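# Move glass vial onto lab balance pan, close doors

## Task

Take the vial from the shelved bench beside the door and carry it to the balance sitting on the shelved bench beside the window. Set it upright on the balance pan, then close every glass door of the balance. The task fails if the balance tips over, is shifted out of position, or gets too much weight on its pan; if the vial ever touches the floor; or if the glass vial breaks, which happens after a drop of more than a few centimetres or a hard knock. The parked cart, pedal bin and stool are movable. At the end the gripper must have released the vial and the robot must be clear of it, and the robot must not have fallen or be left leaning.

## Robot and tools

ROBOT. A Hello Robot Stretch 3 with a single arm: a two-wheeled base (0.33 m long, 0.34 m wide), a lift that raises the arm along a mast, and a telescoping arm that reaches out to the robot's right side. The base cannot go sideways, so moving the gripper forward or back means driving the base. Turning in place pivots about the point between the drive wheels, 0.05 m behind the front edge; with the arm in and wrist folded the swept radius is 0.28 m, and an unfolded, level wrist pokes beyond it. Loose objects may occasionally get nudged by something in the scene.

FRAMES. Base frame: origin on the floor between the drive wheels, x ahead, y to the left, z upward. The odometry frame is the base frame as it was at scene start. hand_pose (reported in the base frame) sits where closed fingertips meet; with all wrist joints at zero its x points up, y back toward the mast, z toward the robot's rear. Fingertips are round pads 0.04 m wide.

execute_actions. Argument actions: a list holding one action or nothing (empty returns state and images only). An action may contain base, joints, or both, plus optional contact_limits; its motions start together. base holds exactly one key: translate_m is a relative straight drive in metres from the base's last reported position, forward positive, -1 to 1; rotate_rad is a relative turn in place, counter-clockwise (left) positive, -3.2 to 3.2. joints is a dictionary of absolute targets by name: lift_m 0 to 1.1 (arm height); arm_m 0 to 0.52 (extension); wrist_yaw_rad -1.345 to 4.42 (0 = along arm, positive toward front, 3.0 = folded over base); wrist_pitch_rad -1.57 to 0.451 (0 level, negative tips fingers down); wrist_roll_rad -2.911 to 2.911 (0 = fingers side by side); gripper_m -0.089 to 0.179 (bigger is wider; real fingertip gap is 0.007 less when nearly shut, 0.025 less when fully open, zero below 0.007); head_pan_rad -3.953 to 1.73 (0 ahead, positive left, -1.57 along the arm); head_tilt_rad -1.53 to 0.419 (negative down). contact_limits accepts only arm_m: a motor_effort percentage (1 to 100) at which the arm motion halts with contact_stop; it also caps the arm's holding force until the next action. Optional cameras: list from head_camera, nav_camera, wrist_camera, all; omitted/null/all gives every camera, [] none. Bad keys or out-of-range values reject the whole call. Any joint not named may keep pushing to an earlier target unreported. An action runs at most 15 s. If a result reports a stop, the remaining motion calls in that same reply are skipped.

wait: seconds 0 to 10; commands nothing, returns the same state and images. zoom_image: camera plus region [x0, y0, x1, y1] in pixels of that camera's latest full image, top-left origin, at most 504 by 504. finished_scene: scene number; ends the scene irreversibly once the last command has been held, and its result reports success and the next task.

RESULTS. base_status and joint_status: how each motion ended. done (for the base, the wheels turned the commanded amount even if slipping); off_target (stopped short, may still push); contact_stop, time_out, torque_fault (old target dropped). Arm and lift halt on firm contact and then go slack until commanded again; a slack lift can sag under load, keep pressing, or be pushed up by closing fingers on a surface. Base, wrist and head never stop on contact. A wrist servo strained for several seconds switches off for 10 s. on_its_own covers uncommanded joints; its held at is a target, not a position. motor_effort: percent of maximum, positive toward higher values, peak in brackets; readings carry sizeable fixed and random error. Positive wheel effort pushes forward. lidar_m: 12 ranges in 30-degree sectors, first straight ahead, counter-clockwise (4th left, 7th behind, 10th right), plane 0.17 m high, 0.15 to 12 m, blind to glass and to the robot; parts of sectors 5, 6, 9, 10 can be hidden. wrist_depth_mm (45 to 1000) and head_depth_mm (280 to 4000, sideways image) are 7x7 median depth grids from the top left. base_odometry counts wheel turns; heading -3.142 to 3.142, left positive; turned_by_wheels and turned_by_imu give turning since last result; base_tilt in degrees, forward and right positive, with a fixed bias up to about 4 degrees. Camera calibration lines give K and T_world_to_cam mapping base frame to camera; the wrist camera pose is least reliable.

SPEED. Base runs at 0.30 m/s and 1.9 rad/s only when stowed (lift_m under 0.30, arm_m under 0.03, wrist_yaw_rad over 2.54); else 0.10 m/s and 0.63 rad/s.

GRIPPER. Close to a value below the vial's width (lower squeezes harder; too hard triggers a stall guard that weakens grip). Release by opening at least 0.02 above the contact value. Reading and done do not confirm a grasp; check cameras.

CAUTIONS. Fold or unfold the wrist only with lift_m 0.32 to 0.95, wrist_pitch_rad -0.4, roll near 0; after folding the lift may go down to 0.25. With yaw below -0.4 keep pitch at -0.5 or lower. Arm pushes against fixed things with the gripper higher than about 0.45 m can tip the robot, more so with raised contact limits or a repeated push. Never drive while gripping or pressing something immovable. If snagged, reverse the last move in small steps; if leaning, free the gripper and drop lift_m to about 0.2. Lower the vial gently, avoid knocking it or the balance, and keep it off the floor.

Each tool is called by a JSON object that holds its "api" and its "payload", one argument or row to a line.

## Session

{"api": "execute_actions", "payload": {
  "actions": []
}}

{"api": "execute_actions", "payload": {
  "actions": [
    {"joints":{"head_pan_rad":-2,"head_tilt_rad":-0.3}}
  ],
  "cameras": ["nav_camera","head_camera"]
}}

{"api": "execute_actions", "payload": {
  "actions": [
    {"joints":{"head_pan_rad":-3.9,"head_tilt_rad":-0.3}}
  ],
  "cameras": ["nav_camera","head_camera"]
}}

Scene clock: 0.00 s.
base_odometry: x=+0.000 y=+0.000 heading=+0.000 (m, m, rad; odometry frame)
turned_by_wheels: +0.000 (rad since the last result)
turned_by_imu: +0.000 (rad since the last result)
base_tilt: forward=-0.2 right=+0.6 (deg)
lidar_m: 1.61 2.03 1.68 1.60 1.66 1.87 2.25 1.66 1.15 1.09 1.21 1.61
head_depth_mm: 2026 2336 2338 2350 2319 2320 2303 / 1994 2339 2390 2338 2308 2314 2303 / 1978 2366 2343 2344 2326 2060 2189 / 1974 2357 2340 2324 2305 1762 2306 / 1966 2357 2340 2347 2342 1789 2179 / 1936 2359 2368 2352 2293 1661 2223 / 1956 2349 2352 2317 2335 1679 2280
base_status: not commanded
joint_positions: lift_m=+0.558 arm_m=+0.000 wrist_yaw_rad=+2.971 wrist_pitch_rad=-0.408 wrist_roll_rad=+0.007 gripper_m=+0.037 head_pan_rad=+0.006 head_tilt_rad=-0.016
joint_status: not commanded
motor_effort: left_wheel=+0 right_wheel=-1 lift_m=+23 arm_m=+0 wrist_yaw_rad=+0 wrist_pitch_rad=+5 wrist_roll_rad=+0 gripper_m=+0 head_pan_rad=+0 head_tilt_rad=+1 (%)
hand_pose: x=+0.0170 y=+0.0771 z=+0.5726 quat_wxyz=(+0.202, +0.704, +0.083, +0.675) (m; base frame)
wrist_depth_mm: - - - - - - - / - - - - - - - / - - - - - - - / - - - - - - - / - - - - - - - / 860 870 - 866 918 901 899 / 733 730 732 738 731 758 758
pictures: head_camera (sideways: a quarter turn clockwise sets it upright), nav_camera (sideways: a quarter turn counterclockwise sets it upright), wrist_camera
camera_calibration (this result's frames):
head_camera: T_world_to_cam=[[0.00492619, 0.0419404, -0.999108, 1.31676], [-0.0412168, 0.99828, 0.0417024, -0.0512666], [0.999138, 0.0409746, 0.00664637, -0.054341], [0, 0, 0, 1]] pos_world=[0.0456945, -0.00182052, 1.31809]
nav_camera: T_world_to_cam=[[0.0237335, -0.0257553, 0.999387, -1.25825], [0.0355737, -0.999013, -0.0265905, 0.07918], [0.999085, 0.036183, -0.0227938, -0.0250235], [0, 0, 0, 1]] pos_world=[0.0520466, 0.0476006, 1.25902]
wrist_camera: T_world_to_cam=[[0.983393, -0.178606, 0.0322176, -0.0291059], [-0.0687657, -0.53097, -0.844596, 0.561303], [0.167957, 0.828354, -0.534434, 0.40075], [0, 0, 0, 1]] pos_world=[-0.000087765, -0.0391264, 0.689186]
Images, in order (width x height): head_camera 896x504, nav_camera 672x504, wrist_camera 644x364.

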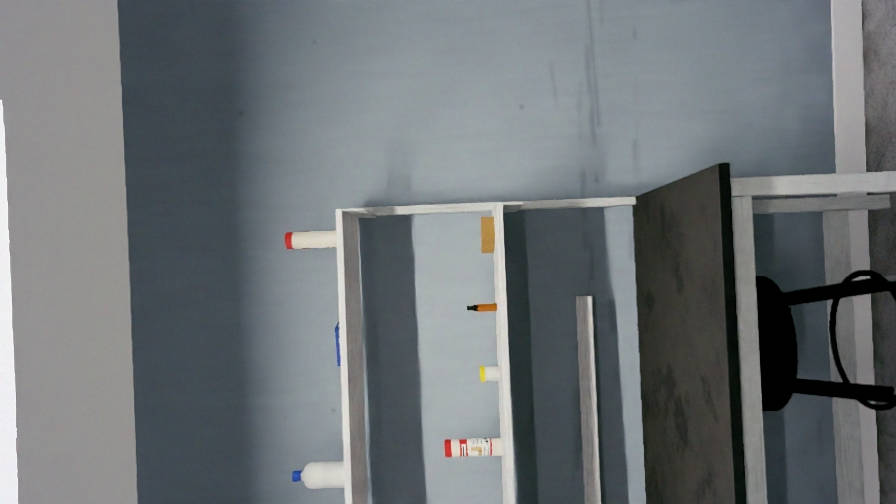

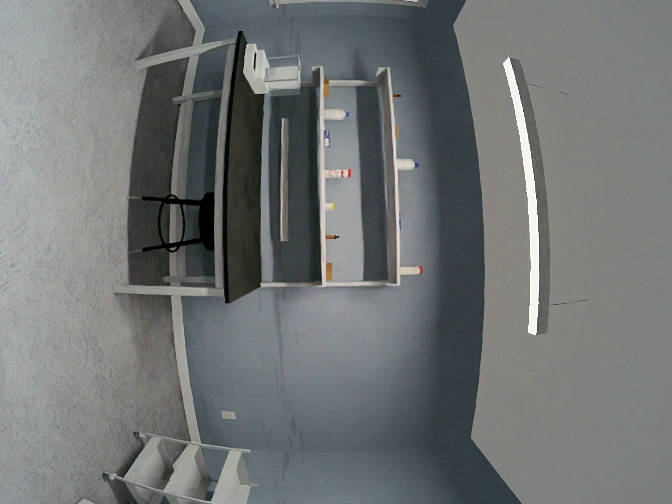

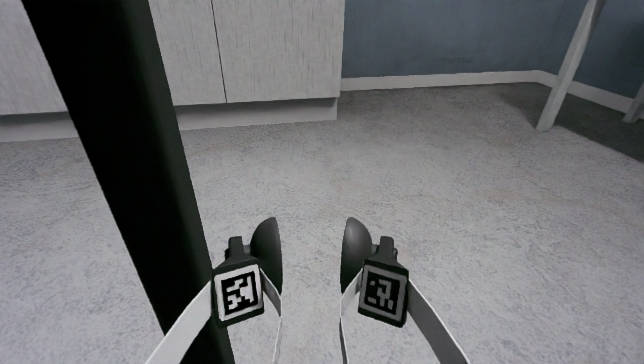

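Scene clock: 1.53 s.
base_odometry: x=+0.000 y=+0.000 heading=+0.000 (m, m, rad; odometry frame)
turned_by_wheels: +0.000 (rad since the last result)
turned_by_imu: +0.000 (rad since the last result)
base_tilt: forward=-0.2 right=+0.7 (deg)
lidar_m: 1.60 2.03 1.68 1.60 1.66 1.86 2.26 1.67 1.14 1.09 1.22 1.61
head_depth_mm: 1729 1823 1886 2016 2114 2077 1646 / 1170 1219 1278 1873 1979 1928 1588 / 1114 1155 1204 1267 1332 1408 1467 / 1058 1099 1147 1209 1255 1323 1385 / 1013 1053 1095 1146 1198 1251 1316 / 977 1003 1048 1087 1141 1192 1242 / 935 970 1001 1049 1087 1144 1183
base_status: not commanded
joint_positions: lift_m=+0.558 arm_m=+0.000 wrist_yaw_rad=+2.971 wrist_pitch_rad=-0.408 wrist_roll_rad=+0.007 gripper_m=+0.037 head_pan_rad=-1.993 head_tilt_rad=-0.296
joint_status: all done
motor_effort: left_wheel=+0(0) right_wheel=-1(1) lift_m=+23(22) arm_m=+0(0) wrist_yaw_rad=+0(0) wrist_pitch_rad=+5(5) wrist_roll_rad=+0(0) gripper_m=+1(0) head_pan_rad=-4(38) head_tilt_rad=-2(28) (%)
hand_pose: x=+0.0170 y=+0.0771 z=+0.5726 quat_wxyz=(+0.202, +0.704, +0.083, +0.675) (m; base frame)
wrist_depth_mm: - - - - - - - / - - - - - - - / - - - - - - - / - - - - - - - / - - - - - - - / 867 849 - 854 943 894 870 / 719 739 739 731 723 760 767
pictures: head_camera (sideways: a quarter turn clockwise sets it upright), nav_camera (sideways: a quarter turn counterclockwise sets it upright)
camera_calibration (this result's frames):
head_camera: T_world_to_cam=[[0.149453, 0.230577, -0.961508, 1.26657], [0.919958, -0.388848, 0.0497459, -0.0675848], [-0.362411, -0.891982, -0.270235, 0.314385], [0, 0, 0, 1]] pos_world=[-0.0131809, -0.0378956, 1.30614]
nav_camera: T_world_to_cam=[[-0.146203, -0.262415, 0.953815, -1.19753], [-0.920085, 0.390269, -0.0336613, 0.0942038], [-0.363411, -0.882513, -0.298502, 0.342171], [0, 0, 0, 1]] pos_world=[0.0359422, -0.0490443, 1.24753]
Images, in order (width x height): head_camera 896x504, nav_camera 672x504.

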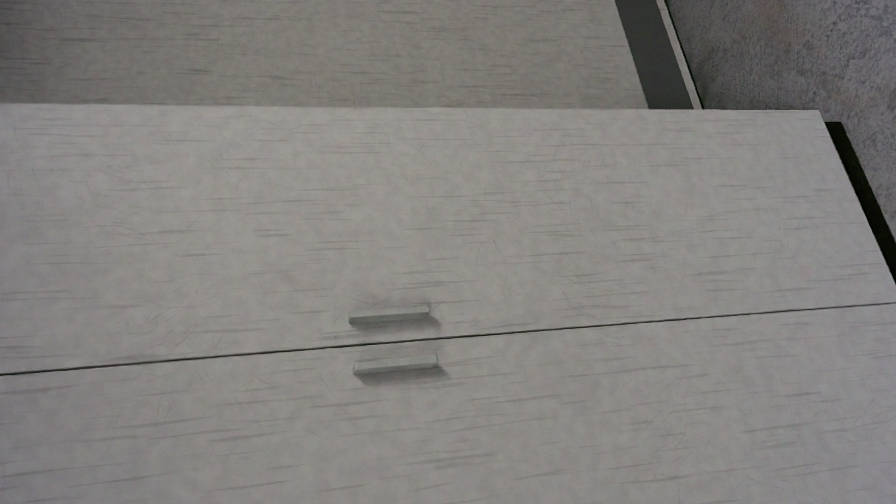

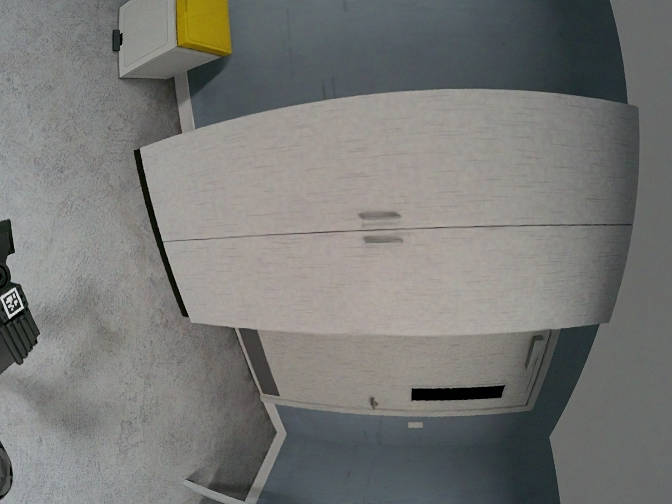

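Scene clock: 3.03 s.
base_odometry: x=+0.000 y=+0.000 heading=+0.000 (m, m, rad; odometry frame)
turned_by_wheels: +0.000 (rad since the last result)
turned_by_imu: +0.000 (rad since the last result)
base_tilt: forward=-0.2 right=+0.7 (deg)
lidar_m: 1.60 2.03 1.68 1.60 1.66 1.86 2.26 1.67 1.14 1.09 1.22 1.61
head_depth_mm: - - - - - - - / 2423 2500 2643 2034 2118 2125 1654 / 2553 2709 2805 2984 2824 2119 1648 / 2775 2944 3103 3251 3043 2171 1665 / 2823 2888 2987 3058 3052 2167 1688 / 2584 2623 2727 2813 2733 2052 1692 / 2363 2419 2513 2480 2661 2193 1684
base_status: not commanded
joint_positions: lift_m=+0.558 arm_m=+0.000 wrist_yaw_rad=+2.971 wrist_pitch_rad=-0.408 wrist_roll_rad=+0.007 gripper_m=+0.037 head_pan_rad=-3.893 head_tilt_rad=-0.296
joint_status: all done
motor_effort: left_wheel=+0(0) right_wheel=-1(1) lift_m=+22(23) arm_m=+0(1) wrist_yaw_rad=+0(0) wrist_pitch_rad=+5(5) wrist_roll_rad=+0(0) gripper_m=+0(0) head_pan_rad=-4(40) head_tilt_rad=-2(4) (%)
hand_pose: x=+0.0170 y=+0.0771 z=+0.5726 quat_wxyz=(+0.202, +0.704, +0.083, +0.675) (m; base frame)
wrist_depth_mm: - - - - - - - / - - - - - - - / - - - - - - - / - - - - - - - / - - - - - - - / 849 854 - 861 911 892 903 / 705 729 757 744 743 761 767
pictures: head_camera (sideways: a quarter turn clockwise sets it upright), nav_camera (sideways: a quarter turn counterclockwise sets it upright)
camera_calibration (this result's frames):
head_camera: T_world_to_cam=[[0.169927, -0.216015, -0.961489, 1.26642], [-0.66538, -0.744846, 0.0497475, -0.0579162], [-0.726907, 0.631302, -0.270302, 0.316695], [0, 0, 0, 1]] pos_world=[-0.0235276, 0.0304969, 1.30613]
nav_camera: T_world_to_cam=[[-0.201106, 0.223232, 0.953794, -1.19717], [0.666765, 0.744508, -0.0336627, 0.0845259], [-0.717622, 0.629187, -0.298568, 0.344417], [0, 0, 0, 1]] pos_world=[-0.0499554, -0.0123869, 1.24753]
Images, in order (width x height): head_camera 896x504, nav_camera 672x504.

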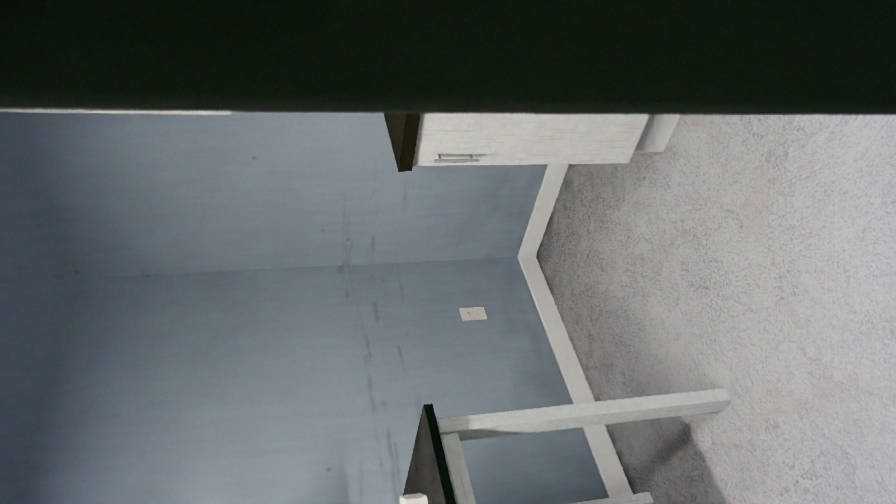

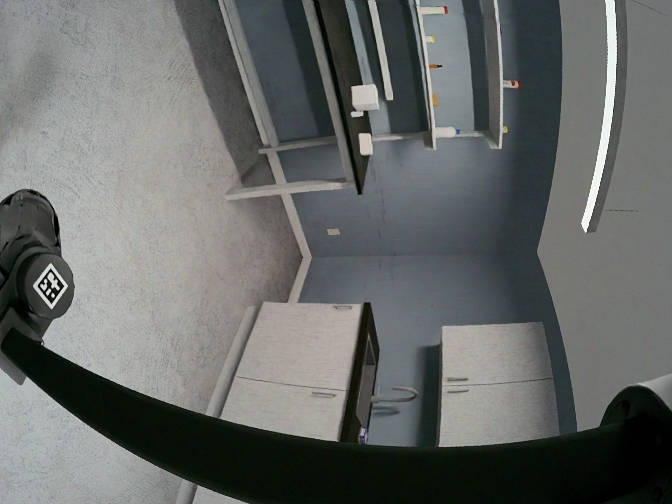

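{"api": "execute_actions", "payload": {
  "actions": [
    {"base":{"rotate_rad":-0.373},"joints":{"lift_m":0.28,"head_pan_rad":-1.57,"head_tilt_rad":-0.6}}
  ],
  "cameras": []
}}

{"api": "execute_actions", "payload": {
  "actions": [
    {"base":{"translate_m":-1}}
  ],
  "cameras": []
}}

{"api": "execute_actions", "payload": {
  "actions": [
    {"base":{"translate_m":-0.23},"joints":{"lift_m":0.6}}
  ],
  "cameras": []
}}

{"api": "execute_actions", "payload": {
  "actions": [
    {"base":{"rotate_rad":-1.198},"joints":{"lift_m":0.94,"wrist_yaw_rad":1.3,"gripper_m":0.1}}
  ],
  "cameras": ["nav_camera","head_camera"]
}}

Scene clock: 8.47 s.
base_odometry: x=+0.000 y=+0.000 heading=-0.373 (m, m, rad; odometry frame)
turned_by_wheels: -0.373 (rad since the last result)
turned_by_imu: -0.374 (rad since the last result)
base_tilt: forward=-0.1 right=+0.7 (deg)
lidar_m: 1.76 1.60 2.03 1.63 1.61 1.74 1.87 1.67 1.96 1.11 1.10 1.21
head_depth_mm: 1642 1787 1999 2225 1856 1525 1283 / 1093 1203 1355 1533 1757 1531 1295 / 1046 1141 1260 1414 1602 1537 1299 / 1012 1097 1212 1340 1507 1544 1292 / 971 1053 1154 1274 1426 1525 1314 / 937 1010 1099 1208 1347 1484 1321 / 905 973 1060 1151 1279 1442 1326
base_status: done
joint_positions: lift_m=+0.280 arm_m=+0.000 wrist_yaw_rad=+2.971 wrist_pitch_rad=-0.409 wrist_roll_rad=+0.007 gripper_m=+0.037 head_pan_rad=-1.577 head_tilt_rad=-0.593
joint_status: all done
motor_effort: left_wheel=+1(4) right_wheel=-3(6) lift_m=+21(21) arm_m=+0(0) wrist_yaw_rad=+0(0) wrist_pitch_rad=+5(5) wrist_roll_rad=+0(0) gripper_m=+0(0) head_pan_rad=+3(38) head_tilt_rad=-5(32) (%)
hand_pose: x=+0.0170 y=+0.0769 z=+0.2949 quat_wxyz=(+0.203, +0.704, +0.084, +0.675) (m; base frame)
wrist_depth_mm: - - - - - - - / - - - - - - - / - - - - - - - / 786 - 800 802 780 799 798 / 622 601 641 615 643 644 644 / 499 504 - 534 539 529 524 / 444 - - 454 431 441 450
pictures: none
No camera images: the call's "cameras" was empty. Leave "cameras" out to get every camera's image.

Scene clock: 13.50 s.
base_odometry: x=-0.931 y=+0.364 heading=-0.373 (m, m, rad; odometry frame)
turned_by_wheels: +0.000 (rad since the last result)
turned_by_imu: -0.004 (rad since the last result)
base_tilt: forward=-0.2 right=+0.8 (deg)
lidar_m: 2.58 2.65 1.54 1.23 1.21 1.88 0.87 1.34 1.12 1.11 1.50 1.61
head_depth_mm: 1984 2109 1044 2278 1846 1532 1286 / 1992 2210 2349 2216 1460 1521 1302 / 1920 2079 2301 2405 1881 1534 1302 / 1812 1971 2164 2327 1888 1541 1306 / 1721 1897 2088 2254 1907 1564 1311 / 1668 1819 1976 2177 1931 1574 1328 / 1620 1753 1914 2104 1939 1577 1328
base_status: done
joint_positions: lift_m=+0.280 arm_m=+0.000 wrist_yaw_rad=+2.971 wrist_pitch_rad=-0.409 wrist_roll_rad=+0.007 gripper_m=+0.037 head_pan_rad=-1.577 head_tilt_rad=-0.593
joint_status: not commanded
motor_effort: left_wheel=+1(4) right_wheel=-2(9) lift_m=+21(20) arm_m=+0(0) wrist_yaw_rad=+0(0) wrist_pitch_rad=+6(5) wrist_roll_rad=+0(0) gripper_m=+0(1) head_pan_rad=+3(3) head_tilt_rad=-5(5) (%)
hand_pose: x=+0.0170 y=+0.0769 z=+0.2948 quat_wxyz=(+0.203, +0.704, +0.084, +0.675) (m; base frame)
wrist_depth_mm: - - - - - - - / - - - - - - - / 997 - - - - - - / 762 - 757 788 808 788 813 / 598 597 647 619 642 636 650 / 499 502 - 542 525 511 526 / 449 - - 457 438 441 450
pictures: none
No camera images: the call's "cameras" was empty. Leave "cameras" out to get every camera's image.

Scene clock: 17.23 s.
base_odometry: x=-1.146 y=+0.448 heading=-0.373 (m, m, rad; odometry frame)
turned_by_wheels: +0.000 (rad since the last result)
turned_by_imu: -0.002 (rad since the last result)
base_tilt: forward=-0.2 right=+0.6 (deg)
lidar_m: 2.80 2.83 1.43 1.14 1.13 0.65 0.68 1.13 1.21 1.07 1.62 1.71
head_depth_mm: 1691 1811 985 761 1850 1517 1289 / 1936 2104 996 2161 1889 1532 1291 / 1998 2163 1070 2144 1762 1513 1295 / 1939 2104 2250 2348 1838 1544 1308 / 1826 1971 2202 2349 1901 1555 1320 / 1750 1914 2075 2279 1934 1568 1313 / 1702 1830 1981 2194 1929 1580 1329
base_status: done
joint_positions: lift_m=+0.600 arm_m=+0.000 wrist_yaw_rad=+2.971 wrist_pitch_rad=-0.409 wrist_roll_rad=+0.007 gripper_m=+0.037 head_pan_rad=-1.577 head_tilt_rad=-0.593
joint_status: all done
motor_effort: left_wheel=+1(5) right_wheel=-2(10) lift_m=+25(26) arm_m=+0(0) wrist_yaw_rad=+0(0) wrist_pitch_rad=+5(6) wrist_roll_rad=+0(0) gripper_m=+1(0) head_pan_rad=+3(3) head_tilt_rad=-6(5) (%)
hand_pose: x=+0.0170 y=+0.0769 z=+0.6146 quat_wxyz=(+0.203, +0.704, +0.084, +0.675) (m; base frame)
wrist_depth_mm: - - - - - - - / - - - - - - - / - - - - - - - / - - - - - - - / - - - - - - - / 913 912 - 933 907 929 936 / 761 804 795 779 775 800 808
pictures: none
No camera images: the call's "cameras" was empty. Leave "cameras" out to get every camera's image.

Scene clock: 21.17 s.
base_odometry: x=-1.146 y=+0.448 heading=-1.571 (m, m, rad; odometry frame)
turned_by_wheels: -1.198 (rad since the last result)
turned_by_imu: -1.201 (rad since the last result)
base_tilt: forward=-0.2 right=+0.7 (deg)
lidar_m: 1.62 1.63 2.28 2.81 1.66 1.17 1.12 1.78 0.65 1.13 1.15 1.07
head_depth_mm: 1092 1179 984 701 581 - - / 1082 1189 992 707 589 - - / 1074 1176 904 713 590 1619 - / 1076 1173 720 718 579 1537 1345 / 1071 1139 770 730 581 1567 1357 / 1060 1134 1046 735 587 1570 - / 1064 1129 1067 741 573 1566 -
base_status: done
joint_positions: lift_m=+0.940 arm_m=+0.000 wrist_yaw_rad=+1.301 wrist_pitch_rad=-0.409 wrist_roll_rad=+0.007 gripper_m=+0.100 head_pan_rad=-1.577 head_tilt_rad=-0.593
joint_status: all done
motor_effort: left_wheel=+1(4) right_wheel=-3(6) lift_m=+25(26) arm_m=+0(1) wrist_yaw_rad=-1(2) wrist_pitch_rad=+6(5) wrist_roll_rad=+0(0) gripper_m=+0(80) head_pan_rad=+3(3) head_tilt_rad=-5(5) (%)
hand_pose: x=+0.1960 y=-0.2055 z=+0.9546 quat_wxyz=(+0.637, +0.535, -0.466, +0.303) (m; base frame)
wrist_depth_mm: - - - - - - 922 / - - - 854 636 647 665 / - - - - 480 414 417 / - - - - - 335 306 / - - - - - - 253 / - - - - - - 289 / - - - - - - -
pictures: head_camera (sideways: a quarter turn clockwise sets it upright), nav_camera (sideways: a quarter turn counterclockwise sets it upright)
camera_calibration (this result's frames):
head_camera: T_world_to_cam=[[0.0452117, 0.540428, -0.840175, 1.10889], [0.99854, 0.000436637, 0.0540145, -0.0736012], [0.0295578, -0.84139, -0.539619, 0.662545], [0, 0, 0, 1]] pos_world=[0.00377548, -0.0417857, 1.29316]
nav_camera: T_world_to_cam=[[-0.0293554, -0.564782, 0.824718, -1.02983], [-0.99926, -0.00394314, -0.0382685, 0.100671], [0.0248653, -0.825231, -0.564248, 0.685606], [0, 0, 0, 1]] pos_world=[0.0533176, -0.0154473, 1.24002]
Images, in order (width x height): head_camera 896x504, nav_camera 672x504.

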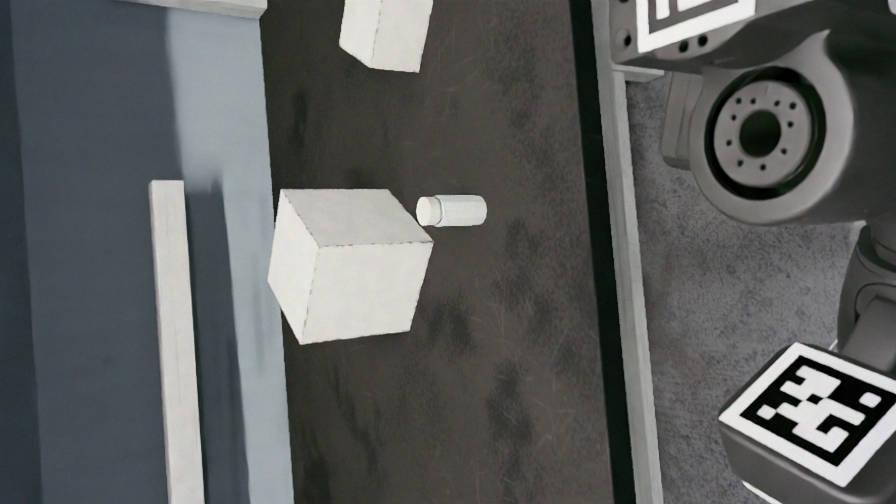

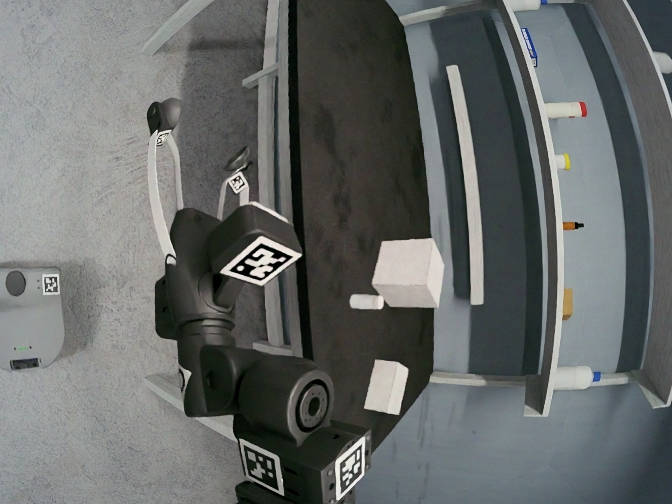

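{"api": "execute_actions", "payload": {
  "actions": [
    {"joints":{"wrist_pitch_rad":-0.15,"wrist_yaw_rad":0,"arm_m":0.05,"lift_m":0.91}}
  ],
  "cameras": ["wrist_camera"]
}}

Scene clock: 23.90 s.
base_odometry: x=-1.146 y=+0.448 heading=-1.571 (m, m, rad; odometry frame)
turned_by_wheels: +0.000 (rad since the last result)
turned_by_imu: -0.001 (rad since the last result)
base_tilt: forward=-0.1 right=+0.7 (deg)
lidar_m: 1.61 1.62 2.29 2.80 1.65 1.18 1.12 1.78 0.64 1.13 1.16 1.07
head_depth_mm: 1086 1175 980 698 584 - - / 1082 1189 998 707 587 - - / 1077 1178 900 712 - - - / 1080 1175 720 722 586 1530 1307 / 1071 1128 770 729 579 1546 1307 / 1063 1134 1047 735 585 1534 1321 / 1064 1133 1068 745 572 1530 1333
base_status: not commanded
joint_positions: lift_m=+0.910 arm_m=+0.050 wrist_yaw_rad=+0.002 wrist_pitch_rad=-0.170 wrist_roll_rad=+0.007 gripper_m=+0.100 head_pan_rad=-1.577 head_tilt_rad=-0.593
joint_status: all done
motor_effort: left_wheel=+1(1) right_wheel=-3(3) lift_m=+21(24) arm_m=+4(5) wrist_yaw_rad=-1(4) wrist_pitch_rad=+7(7) wrist_roll_rad=+0(0) gripper_m=+0(0) head_pan_rad=+3(3) head_tilt_rad=-5(5) (%)
hand_pose: x=-0.0209 y=-0.4431 z=+0.9817 quat_wxyz=(+0.702, +0.061, -0.707, -0.060) (m; base frame)
wrist_depth_mm: 875 864 878 920 919 922 967 / 897 894 841 966 966 960 - / 935 944 451 452 960 - - / 475 472 435 402 448 395 - / 321 322 325 319 349 334 336 / 245 250 246 247 248 249 252 / 198 189 198 198 201 209 215
pictures: wrist_camera
camera_calibration (this result's frames):
wrist_camera: T_world_to_cam=[[-0.999473, 0.0142533, 0.0291495, -0.0509181], [-0.0230256, 0.321412, -0.946659, 1.10683], [-0.022862, -0.946832, -0.320915, 0.0564694], [0, 0, 0, 1]] pos_world=[-0.0241149, -0.301557, 1.0674]
Images, in order (width x height): wrist_camera 644x364.

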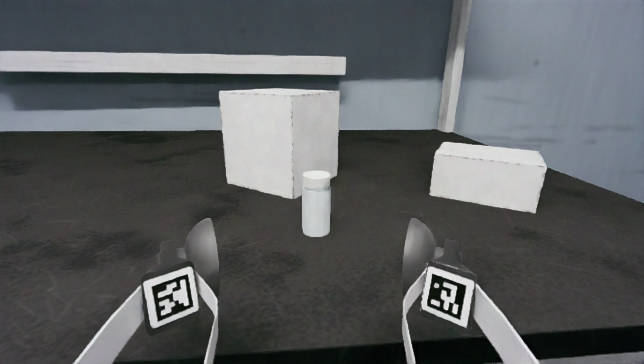

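{"api": "execute_actions", "payload": {
  "actions": [
    {"joints":{"arm_m":0.2,"lift_m":0.879}}
  ],
  "cameras": ["wrist_camera"]
}}

Scene clock: 27.17 s.
base_odometry: x=-1.146 y=+0.448 heading=-1.571 (m, m, rad; odometry frame)
turned_by_wheels: +0.000 (rad since the last result)
turned_by_imu: -0.001 (rad since the last result)
base_tilt: forward=-0.2 right=+0.6 (deg)
lidar_m: 1.62 1.62 2.29 2.81 1.65 1.17 1.12 1.78 0.64 1.13 1.16 1.07
head_depth_mm: 1089 1169 983 729 - 1484 1285 / 1083 1186 996 774 - 1479 1301 / 1075 1169 898 782 - 1507 1292 / 1077 1172 720 736 576 1540 1299 / 1069 1138 767 730 581 1558 1316 / 1070 1129 1047 737 584 1546 1335 / 1060 1125 1063 743 571 1536 1342
base_status: not commanded
joint_positions: lift_m=+0.879 arm_m=+0.200 wrist_yaw_rad=+0.001 wrist_pitch_rad=-0.169 wrist_roll_rad=+0.007 gripper_m=+0.100 head_pan_rad=-1.577 head_tilt_rad=-0.593
joint_status: all done
motor_effort: left_wheel=+1(1) right_wheel=-3(3) lift_m=+21(22) arm_m=+4(5) wrist_yaw_rad=+0(2) wrist_pitch_rad=+7(7) wrist_roll_rad=+0(0) gripper_m=+1(0) head_pan_rad=+3(2) head_tilt_rad=-5(4) (%)
hand_pose: x=-0.0213 y=-0.5932 z=+0.9509 quat_wxyz=(+0.702, +0.060, -0.707, -0.060) (m; base frame)
wrist_depth_mm: 718 718 715 749 762 789 799 / 773 776 249 291 819 851 863 / 694 711 257 289 792 858 883 / 378 377 276 297 397 267 242 / 256 258 260 159 280 267 244 / 194 199 197 167 198 198 201 / 156 150 157 158 158 160 161
pictures: wrist_camera
camera_calibration (this result's frames):
wrist_camera: T_world_to_cam=[[-0.999454, 0.0156065, 0.0291344, -0.0473942], [-0.022598, 0.320581, -0.946951, 1.12571], [-0.0241186, -0.947092, -0.320054, -0.0964954], [0, 0, 0, 1]] pos_world=[-0.0242569, -0.451532, 1.03649]
Images, in order (width x height): wrist_camera 644x364.

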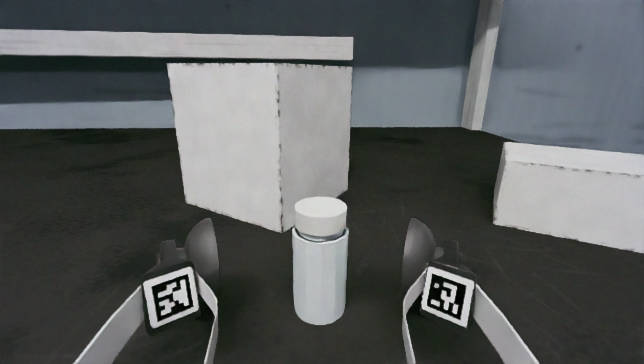

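{"api": "execute_actions", "payload": {
  "actions": [
    {"base":{"translate_m":-0.004},"joints":{"arm_m":0.222}}
  ],
  "cameras": []
}}

{"api": "execute_actions", "payload": {
  "actions": [
    {"joints":{"gripper_m":0.0}}
  ],
  "cameras": []
}}

{"api": "execute_actions", "payload": {
  "actions": [
    {"joints":{"lift_m":0.93}}
  ],
  "cameras": ["wrist_camera"]
}}

{"api": "execute_actions", "payload": {
  "actions": [
    {"joints":{"arm_m":0,"wrist_yaw_rad":1.57,"head_pan_rad":0,"head_tilt_rad":-0.4}}
  ],
  "cameras": []
}}

{"api": "execute_actions", "payload": {
  "actions": [
    {"base":{"rotate_rad":1.75}}
  ]
}}

Scene clock: 30.10 s.
base_odometry: x=-1.146 y=+0.452 heading=-1.571 (m, m, rad; odometry frame)
turned_by_wheels: +0.000 (rad since the last result)
turned_by_imu: -0.001 (rad since the last result)
base_tilt: forward=-0.2 right=+0.7 (deg)
lidar_m: 1.62 1.63 2.29 2.81 1.65 1.17 1.12 1.78 0.64 1.13 1.16 1.08
head_depth_mm: 1087 1171 981 720 - 1492 1290 / 1078 1187 995 773 - 1524 1296 / 1078 1183 904 - - 1534 1294 / 1076 1174 720 722 578 1547 1305 / 1071 1137 762 729 579 1567 1316 / 1066 1127 1050 736 585 1541 1312 / 1062 1126 1064 741 572 1530 1331
base_status: done
joint_positions: lift_m=+0.879 arm_m=+0.222 wrist_yaw_rad=+0.001 wrist_pitch_rad=-0.169 wrist_roll_rad=+0.007 gripper_m=+0.100 head_pan_rad=-1.577 head_tilt_rad=-0.593
joint_status: all done
motor_effort: left_wheel=+1(2) right_wheel=-3(7) lift_m=+21(21) arm_m=+4(8) wrist_yaw_rad=+0(0) wrist_pitch_rad=+7(7) wrist_roll_rad=+0(0) gripper_m=+1(1) head_pan_rad=+3(3) head_tilt_rad=-5(5) (%)
hand_pose: x=-0.0213 y=-0.6152 z=+0.9509 quat_wxyz=(+0.702, +0.060, -0.707, -0.060) (m; base frame)
wrist_depth_mm: 690 694 702 722 725 742 765 / 729 741 221 275 795 796 843 / 764 609 230 272 753 816 915 / 379 380 246 288 391 321 234 / 256 256 245 231 281 250 229 / 192 200 194 138 197 201 201 / 155 151 157 145 159 158 160
pictures: none
No camera images: the call's "cameras" was empty. Leave "cameras" out to get every camera's image.

Scene clock: 31.60 s.
base_odometry: x=-1.146 y=+0.452 heading=-1.571 (m, m, rad; odometry frame)
turned_by_wheels: +0.000 (rad since the last result)
turned_by_imu: +0.000 (rad since the last result)
base_tilt: forward=-0.2 right=+0.7 (deg)
lidar_m: 1.62 1.63 2.29 2.80 1.65 1.18 1.12 1.78 0.64 1.13 1.15 1.08
head_depth_mm: 1091 1174 979 721 - 1473 1289 / 1075 1190 992 773 - 1524 1300 / 1078 1175 901 - - 1533 1299 / 1070 1172 718 723 579 1547 1310 / 1071 1133 762 731 581 1543 1316 / 1064 1131 1048 734 588 1532 1319 / 1063 1129 1060 743 572 1532 1330
base_status: not commanded
joint_positions: lift_m=+0.879 arm_m=+0.222 wrist_yaw_rad=+0.001 wrist_pitch_rad=-0.169 wrist_roll_rad=+0.007 gripper_m=+0.001 head_pan_rad=-1.577 head_tilt_rad=-0.593
joint_status: all done
motor_effort: left_wheel=+1(1) right_wheel=-3(3) lift_m=+20(21) arm_m=+4(4) wrist_yaw_rad=+0(0) wrist_pitch_rad=+7(7) wrist_roll_rad=+0(0) gripper_m=-12(87) head_pan_rad=+3(3) head_tilt_rad=-5(5) (%)
hand_pose: x=-0.0213 y=-0.6152 z=+0.9509 quat_wxyz=(+0.702, +0.060, -0.707, -0.060) (m; base frame)
wrist_depth_mm: 683 677 712 720 755 765 761 / 744 724 222 276 807 770 828 / 757 592 231 270 753 829 863 / 375 378 245 287 389 321 232 / 253 259 248 131 265 249 232 / 194 195 206 130 200 199 200 / 156 156 154 140 159 159 160
pictures: none
No camera images: the call's "cameras" was empty. Leave "cameras" out to get every camera's image.

Scene clock: 32.90 s.
base_odometry: x=-1.146 y=+0.452 heading=-1.571 (m, m, rad; odometry frame)
turned_by_wheels: +0.000 (rad since the last result)
turned_by_imu: +0.000 (rad since the last result)
base_tilt: forward=-0.3 right=+0.7 (deg)
lidar_m: 1.62 1.63 2.29 2.80 1.65 1.17 1.12 1.78 0.64 1.13 1.15 1.08
head_depth_mm: 1093 1174 1046 - 1528 1523 1291 / 1082 1184 1122 - 590 1519 1300 / 1079 1186 1040 - 615 1537 1302 / 1074 1172 719 724 576 1551 1312 / 1071 1136 763 729 582 1559 1318 / 1064 1135 1051 735 586 1531 1323 / 1060 1132 1066 743 572 1536 1331
base_status: not commanded
joint_positions: lift_m=+0.930 arm_m=+0.222 wrist_yaw_rad=+0.001 wrist_pitch_rad=-0.169 wrist_roll_rad=+0.007 gripper_m=+0.001 head_pan_rad=-1.577 head_tilt_rad=-0.593
joint_status: all done
motor_effort: left_wheel=+1(1) right_wheel=-3(2) lift_m=+25(27) arm_m=+4(4) wrist_yaw_rad=-1(0) wrist_pitch_rad=+7(7) wrist_roll_rad=+0(0) gripper_m=-13(13) head_pan_rad=+3(3) head_tilt_rad=-5(4) (%)
hand_pose: x=-0.0213 y=-0.6152 z=+1.0016 quat_wxyz=(+0.702, +0.060, -0.707, -0.060) (m; base frame)
wrist_depth_mm: 708 706 748 741 751 750 773 / 721 732 760 752 788 817 792 / 755 776 260 318 844 837 847 / 543 539 246 285 552 550 931 / 363 364 267 131 370 289 252 / 273 274 289 130 277 267 239 / 220 220 219 140 225 227 224
pictures: wrist_camera
camera_calibration (this result's frames):
wrist_camera: T_world_to_cam=[[-0.999454, 0.0156059, 0.0291345, -0.0485298], [-0.0225983, 0.320581, -0.946951, 1.18082], [-0.024118, -0.947092, -0.320054, -0.101093], [0, 0, 0, 1]] pos_world=[-0.0242568, -0.473538, 1.08724]
Images, in order (width x height): wrist_camera 644x364.

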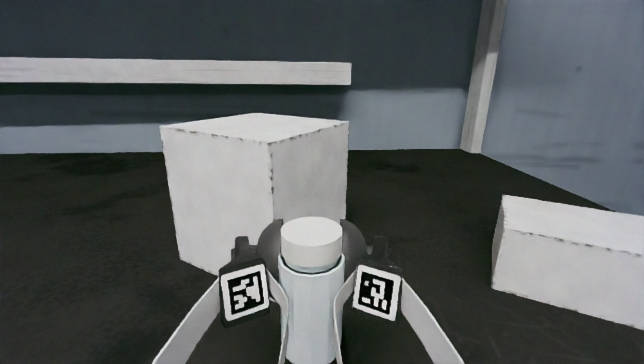

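Scene clock: 35.77 s.
base_odometry: x=-1.146 y=+0.452 heading=-1.571 (m, m, rad; odometry frame)
turned_by_wheels: +0.000 (rad since the last result)
turned_by_imu: -0.001 (rad since the last result)
base_tilt: forward=-0.1 right=+0.7 (deg)
lidar_m: 1.62 1.63 2.29 2.80 1.64 1.17 1.12 1.78 0.64 1.13 1.16 1.08
head_depth_mm: 1771 1871 2011 2174 2278 1837 1434 / 1750 1873 2009 2120 2250 1814 1484 / 1764 1886 1985 2160 2285 1839 1491 / 1755 1872 1973 2127 2251 1856 1489 / 1761 1856 1980 2161 2273 1883 1509 / 1769 1847 1933 1862 1794 1840 1513 / 1374 1441 1524 1619 1745 1830 1535
base_status: not commanded
joint_positions: lift_m=+0.930 arm_m=+0.001 wrist_yaw_rad=+1.569 wrist_pitch_rad=-0.169 wrist_roll_rad=+0.007 gripper_m=+0.001 head_pan_rad=-0.007 head_tilt_rad=-0.409
joint_status: all done
motor_effort: left_wheel=+1(1) right_wheel=-3(3) lift_m=+25(25) arm_m=-4(4) wrist_yaw_rad=+0(1) wrist_pitch_rad=+7(7) wrist_roll_rad=+0(0) gripper_m=-12(12) head_pan_rad=+3(36) head_tilt_rad=+6(27) (%)
hand_pose: x=+0.2271 y=-0.1462 z=+1.0016 quat_wxyz=(+0.540, +0.542, -0.458, +0.453) (m; base frame)
wrist_depth_mm: - - - - - - - / - - - - - - - / - - - - - - - / - - - - 984 554 567 / - - - 131 - 477 381 / - - - 130 - - 328 / - - - 140 - - -
pictures: none
No camera images: the call's "cameras" was empty. Leave "cameras" out to get every camera's image.

Scene clock: 39.47 s.
base_odometry: x=-1.146 y=+0.452 heading=+0.179 (m, m, rad; odometry frame)
turned_by_wheels: +1.750 (rad since the last result)
turned_by_imu: +1.752 (rad since the last result)
base_tilt: forward=-0.1 right=+0.8 (deg)
lidar_m: 2.82 1.39 1.13 1.12 0.64 1.14 1.13 1.22 1.07 1.62 1.74 2.80
head_depth_mm: 2924 3153 3220 3282 2388 1831 1473 / 3003 3167 3076 3274 2375 1832 1483 / 3049 3267 3430 3513 2424 1838 1493 / 3094 3272 3441 3516 2466 1862 1493 / 3129 3329 2928 3365 2454 1864 1513 / 3186 3371 3642 3711 2477 1883 1514 / 3179 3434 3661 3500 2505 1922 1521
base_status: done
joint_positions: lift_m=+0.930 arm_m=+0.001 wrist_yaw_rad=+1.569 wrist_pitch_rad=-0.169 wrist_roll_rad=+0.007 gripper_m=+0.001 head_pan_rad=-0.007 head_tilt_rad=-0.409
joint_status: not commanded
motor_effort: left_wheel=-1(4) right_wheel=+1(4) lift_m=+25(26) arm_m=-3(4) wrist_yaw_rad=+1(1) wrist_pitch_rad=+7(7) wrist_roll_rad=+0(0) gripper_m=-12(12) head_pan_rad=+3(3) head_tilt_rad=+4(5) (%)
hand_pose: x=+0.2271 y=-0.1462 z=+1.0016 quat_wxyz=(+0.540, +0.542, -0.458, +0.453) (m; base frame)
wrist_depth_mm: - - - - - - - / - - - - - - - / - - - - - - - / - - - - - - - / - - - 131 - - - / - - - 130 - - - / - - - 141 - - -
pictures: head_camera (sideways: a quarter turn clockwise sets it upright), nav_camera (sideways: a quarter turn counterclockwise sets it upright), wrist_camera
camera_calibration (this result's frames):
head_camera: T_world_to_cam=[[-0.377459, 0.0445784, -0.924952, 1.22205], [-0.00925492, 0.998609, 0.0519051, -0.0647201], [0.92598, 0.0281524, -0.376522, 0.444852], [0, 0, 0, 1]] pos_world=[0.0487528, -0.00237079, 1.3012]
nav_camera: T_world_to_cam=[[0.404247, -0.0287626, 0.914197, -1.14917], [0.00981918, -0.999311, -0.0357824, 0.0912878], [0.914597, 0.0234416, -0.403687, 0.471262], [0, 0, 0, 1]] pos_world=[0.0326392, 0.0471246, 1.24408]
wrist_camera: T_world_to_cam=[[-0.0182548, -0.999409, 0.0291346, -0.178814], [-0.32064, -0.0217487, -0.946951, 1.05375], [0.947025, -0.0266281, -0.320054, 0.26303], [0, 0, 0, 1]] pos_world=[0.0855139, -0.148786, 1.08724]
Images, in order (width x height): head_camera 896x504, nav_camera 672x504, wrist_camera 644x364.

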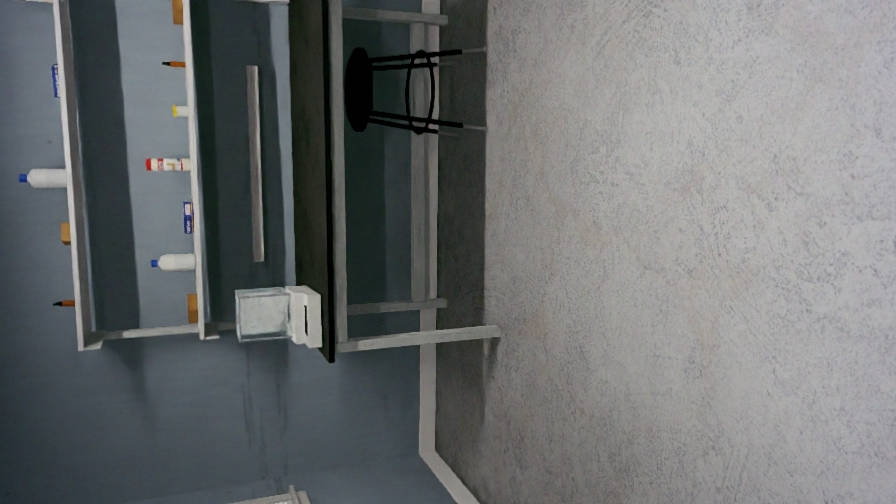

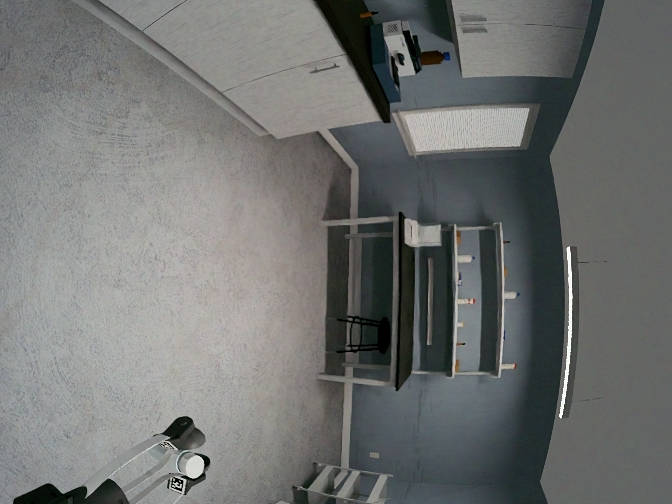

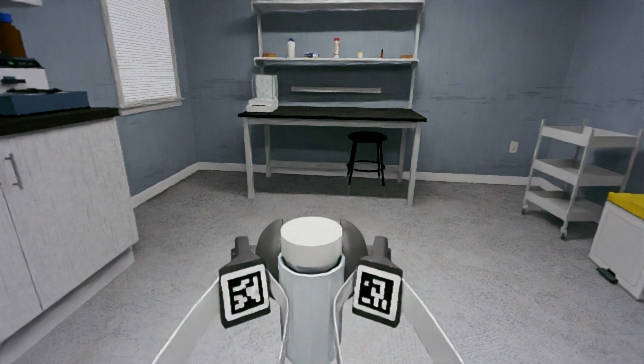

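{"api": "execute_actions", "payload": {
  "actions": [
    {"base":{"rotate_rad":-0.07}}
  ],
  "cameras": []
}}

{"api": "execute_actions", "payload": {
  "actions": [
    {"base":{"translate_m":1}}
  ],
  "cameras": []
}}

{"api": "execute_actions", "payload": {
  "actions": [
    {"base":{"translate_m":1}}
  ],
  "cameras": []
}}

{"api": "execute_actions", "payload": {
  "actions": [
    {"base":{"translate_m":0.3},"joints":{"head_tilt_rad":-0.7,"head_pan_rad":0.3}}
  ]
}}

Scene clock: 42.67 s.
base_odometry: x=-1.146 y=+0.452 heading=+0.109 (m, m, rad; odometry frame)
turned_by_wheels: -0.070 (rad since the last result)
turned_by_imu: -0.071 (rad since the last result)
base_tilt: forward=-0.3 right=+0.7 (deg)
lidar_m: 2.82 1.47 1.14 1.12 0.64 0.64 1.13 1.19 1.08 1.62 1.69 2.49
head_depth_mm: 3011 3216 3376 3287 2404 1822 1485 / 2993 3194 3093 3289 2398 1820 1470 / 3075 3202 3186 3375 2433 1842 1495 / 3052 3272 3352 3565 2464 1865 1493 / 3090 3293 3296 3612 2464 1873 1509 / 3107 3315 3506 3514 2477 1910 1516 / 3187 3345 3594 3673 2498 1891 1519
base_status: done
joint_positions: lift_m=+0.930 arm_m=+0.001 wrist_yaw_rad=+1.569 wrist_pitch_rad=-0.169 wrist_roll_rad=+0.007 gripper_m=+0.001 head_pan_rad=-0.007 head_tilt_rad=-0.409
joint_status: not commanded
motor_effort: left_wheel=+1(4) right_wheel=-3(6) lift_m=+24(25) arm_m=-3(4) wrist_yaw_rad=+1(1) wrist_pitch_rad=+7(7) wrist_roll_rad=+0(0) gripper_m=-12(12) head_pan_rad=+3(3) head_tilt_rad=+5(5) (%)
hand_pose: x=+0.2271 y=-0.1462 z=+1.0016 quat_wxyz=(+0.540, +0.542, -0.458, +0.453) (m; base frame)
wrist_depth_mm: - - - - - - - / - - - - - - - / - - - - - - - / - - - - - - - / - - - 131 - - - / - - - 129 - - - / - - - 139 - - -
pictures: none
No camera images: the call's "cameras" was empty. Leave "cameras" out to get every camera's image.

Scene clock: 53.83 s.
base_odometry: x=-0.151 y=+0.561 heading=+0.109 (m, m, rad; odometry frame)
turned_by_wheels: +0.000 (rad since the last result)
turned_by_imu: +0.000 (rad since the last result)
base_tilt: forward=-0.2 right=+0.8 (deg)
lidar_m: 2.21 1.85 1.05 1.03 1.10 1.54 2.14 1.81 1.70 1.67 1.80 1.86
head_depth_mm: 2149 2249 2350 2036 2295 1821 1482 / 2180 2280 2376 2024 2392 1815 1481 / 2166 2320 2399 2547 2436 1840 1493 / 2182 2265 2429 2587 2445 1851 1495 / 2185 2297 2437 2629 2458 1883 1506 / 2190 2334 2075 2625 2492 1864 1516 / 2241 2375 2538 2659 2410 1897 1530
base_status: done
joint_positions: lift_m=+0.930 arm_m=+0.001 wrist_yaw_rad=+1.569 wrist_pitch_rad=-0.169 wrist_roll_rad=+0.007 gripper_m=+0.001 head_pan_rad=-0.007 head_tilt_rad=-0.409
joint_status: not commanded
motor_effort: left_wheel=+0(5) right_wheel=-3(1) lift_m=+25(25) arm_m=-4(4) wrist_yaw_rad=+1(0) wrist_pitch_rad=+7(7) wrist_roll_rad=+0(0) gripper_m=-13(13) head_pan_rad=+3(3) head_tilt_rad=+5(5) (%)
hand_pose: x=+0.2271 y=-0.1462 z=+1.0016 quat_wxyz=(+0.540, +0.542, -0.458, +0.453) (m; base frame)
wrist_depth_mm: - - - - - - - / - - - - - - - / - - - - - - - / - - - - - - - / - - - 132 - - - / - - - 129 - - - / - - - 140 - - -
pictures: none
No camera images: the call's "cameras" was empty. Leave "cameras" out to get every camera's image.

Scene clock: 65.00 s.
base_odometry: x=+0.843 y=+0.671 heading=+0.110 (m, m, rad; odometry frame)
turned_by_wheels: +0.000 (rad since the last result)
turned_by_imu: +0.000 (rad since the last result)
base_tilt: forward=-0.2 right=+0.7 (deg)
lidar_m: 1.36 0.94 1.58 1.13 1.02 1.48 2.52 2.30 1.80 1.78 1.06 0.93
head_depth_mm: 1257 1325 1416 1437 986 835 1397 / 1273 1336 1414 1457 1002 838 1485 / 1281 1320 1421 1474 1002 848 1497 / 1287 1346 1459 1502 1017 853 1503 / 1297 1359 1471 1540 1029 863 1512 / 1319 1179 1488 1542 1034 873 1516 / 1322 1397 1497 1348 1012 873 1531
base_status: done
joint_positions: lift_m=+0.930 arm_m=+0.001 wrist_yaw_rad=+1.569 wrist_pitch_rad=-0.169 wrist_roll_rad=+0.007 gripper_m=+0.001 head_pan_rad=-0.007 head_tilt_rad=-0.409
joint_status: not commanded
motor_effort: left_wheel=+0(4) right_wheel=-2(2) lift_m=+25(25) arm_m=-4(4) wrist_yaw_rad=+1(0) wrist_pitch_rad=+7(7) wrist_roll_rad=+0(0) gripper_m=-13(13) head_pan_rad=+3(3) head_tilt_rad=+5(5) (%)
hand_pose: x=+0.2271 y=-0.1462 z=+1.0016 quat_wxyz=(+0.540, +0.542, -0.458, +0.453) (m; base frame)
wrist_depth_mm: - - - - - - - / - - - - - - - / - - - - - - - / 839 917 - - - - - / 734 751 740 131 728 728 713 / - - - 130 - - 789 / - - - 140 - - -
pictures: none
No camera images: the call's "cameras" was empty. Leave "cameras" out to get every camera's image.

Scene clock: 69.17 s.
base_odometry: x=+1.141 y=+0.703 heading=+0.110 (m, m, rad; odometry frame)
turned_by_wheels: +0.000 (rad since the last result)
turned_by_imu: +0.000 (rad since the last result)
base_tilt: forward=-0.2 right=+0.8 (deg)
lidar_m: 1.06 1.12 0.72 1.53 1.24 1.44 2.81 2.32 1.84 1.78 0.84 0.65
head_depth_mm: 1003 1073 1104 850 690 593 1224 / 1035 1104 1118 859 694 610 1235 / 1074 1151 1132 861 696 630 1238 / 1102 1235 1147 868 703 1348 1244 / 1146 1284 1105 875 704 1383 1240 / 1127 842 901 806 710 1431 1244 / 959 892 929 786 735 1462 1211
base_status: done
joint_positions: lift_m=+0.930 arm_m=+0.001 wrist_yaw_rad=+1.569 wrist_pitch_rad=-0.169 wrist_roll_rad=+0.007 gripper_m=+0.001 head_pan_rad=+0.293 head_tilt_rad=-0.691
joint_status: all done
motor_effort: left_wheel=+0(6) right_wheel=-2(2) lift_m=+25(24) arm_m=-4(4) wrist_yaw_rad=+0(1) wrist_pitch_rad=+7(7) wrist_roll_rad=+0(0) gripper_m=-13(13) head_pan_rad=+3(24) head_tilt_rad=-6(34) (%)
hand_pose: x=+0.2271 y=-0.1462 z=+1.0016 quat_wxyz=(+0.540, +0.542, -0.458, +0.453) (m; base frame)
wrist_depth_mm: 846 - 856 - - 998 742 / - - - - - - - / 721 - - - - - - / 711 - - - - - - / 646 707 705 131 728 701 730 / 518 520 539 130 532 525 537 / 415 422 405 140 423 429 428
pictures: head_camera (sideways: a quarter turn clockwise sets it upright), nav_camera (sideways: a quarter turn counterclockwise sets it upright), wrist_camera
camera_calibration (this result's frames):
head_camera: T_world_to_cam=[[-0.606355, -0.139033, -0.782945, 1.03826], [-0.289366, 0.955672, 0.0543956, -0.0662342], [0.740676, 0.259541, -0.619708, 0.762399], [0, 0, 0, 1]] pos_world=[0.0456957, 0.0097762, 1.28897]
nav_camera: T_world_to_cam=[[0.623392, 0.160885, 0.765179, -0.956194], [0.294395, -0.954885, -0.039071, 0.0938194], [0.724372, 0.249621, -0.642631, 0.783308], [0, 0, 0, 1]] pos_world=[0.00105703, 0.047894, 1.2387]
wrist_camera: T_world_to_cam=[[-0.0182548, -0.999409, 0.0291346, -0.178808], [-0.32064, -0.0217487, -0.946951, 1.05375], [0.947025, -0.0266281, -0.320053, 0.26303], [0, 0, 0, 1]] pos_world=[0.0855139, -0.14878, 1.08724]
Images, in order (width x height): head_camera 896x504, nav_camera 672x504, wrist_camera 644x364.

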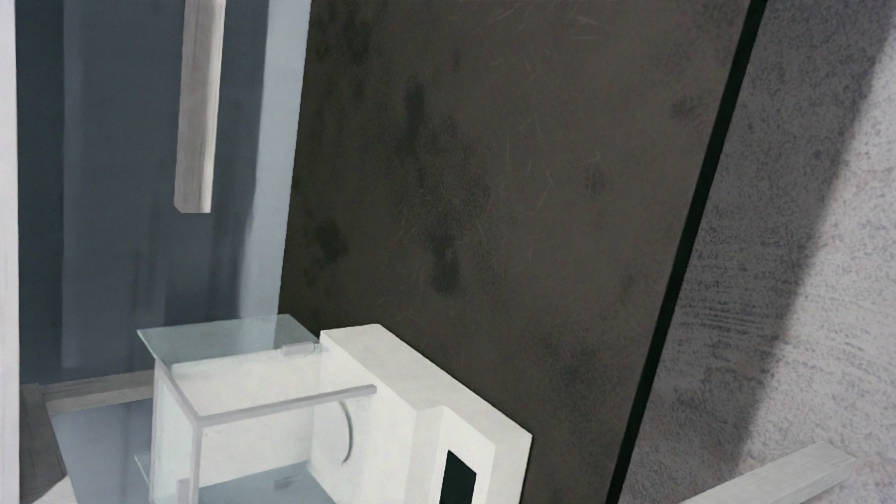

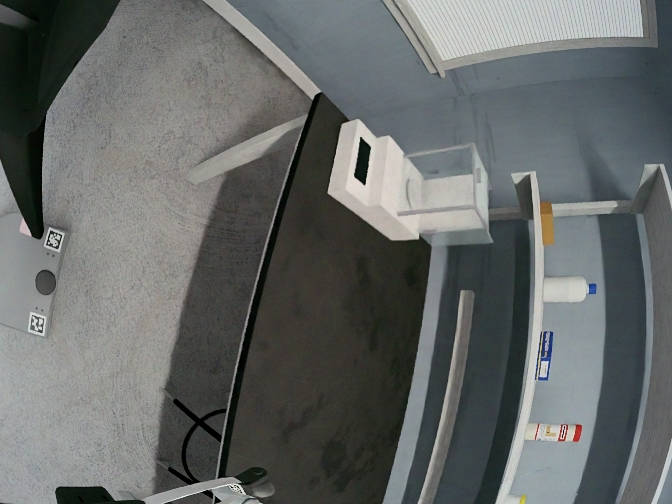

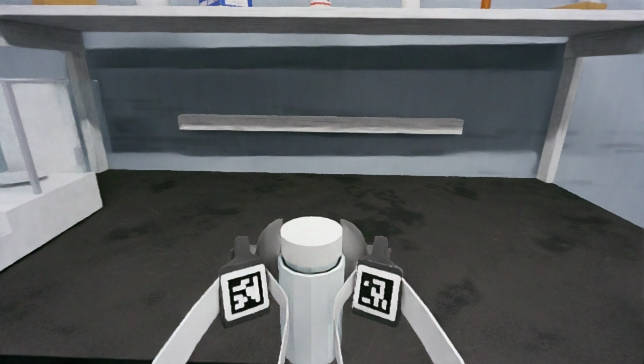

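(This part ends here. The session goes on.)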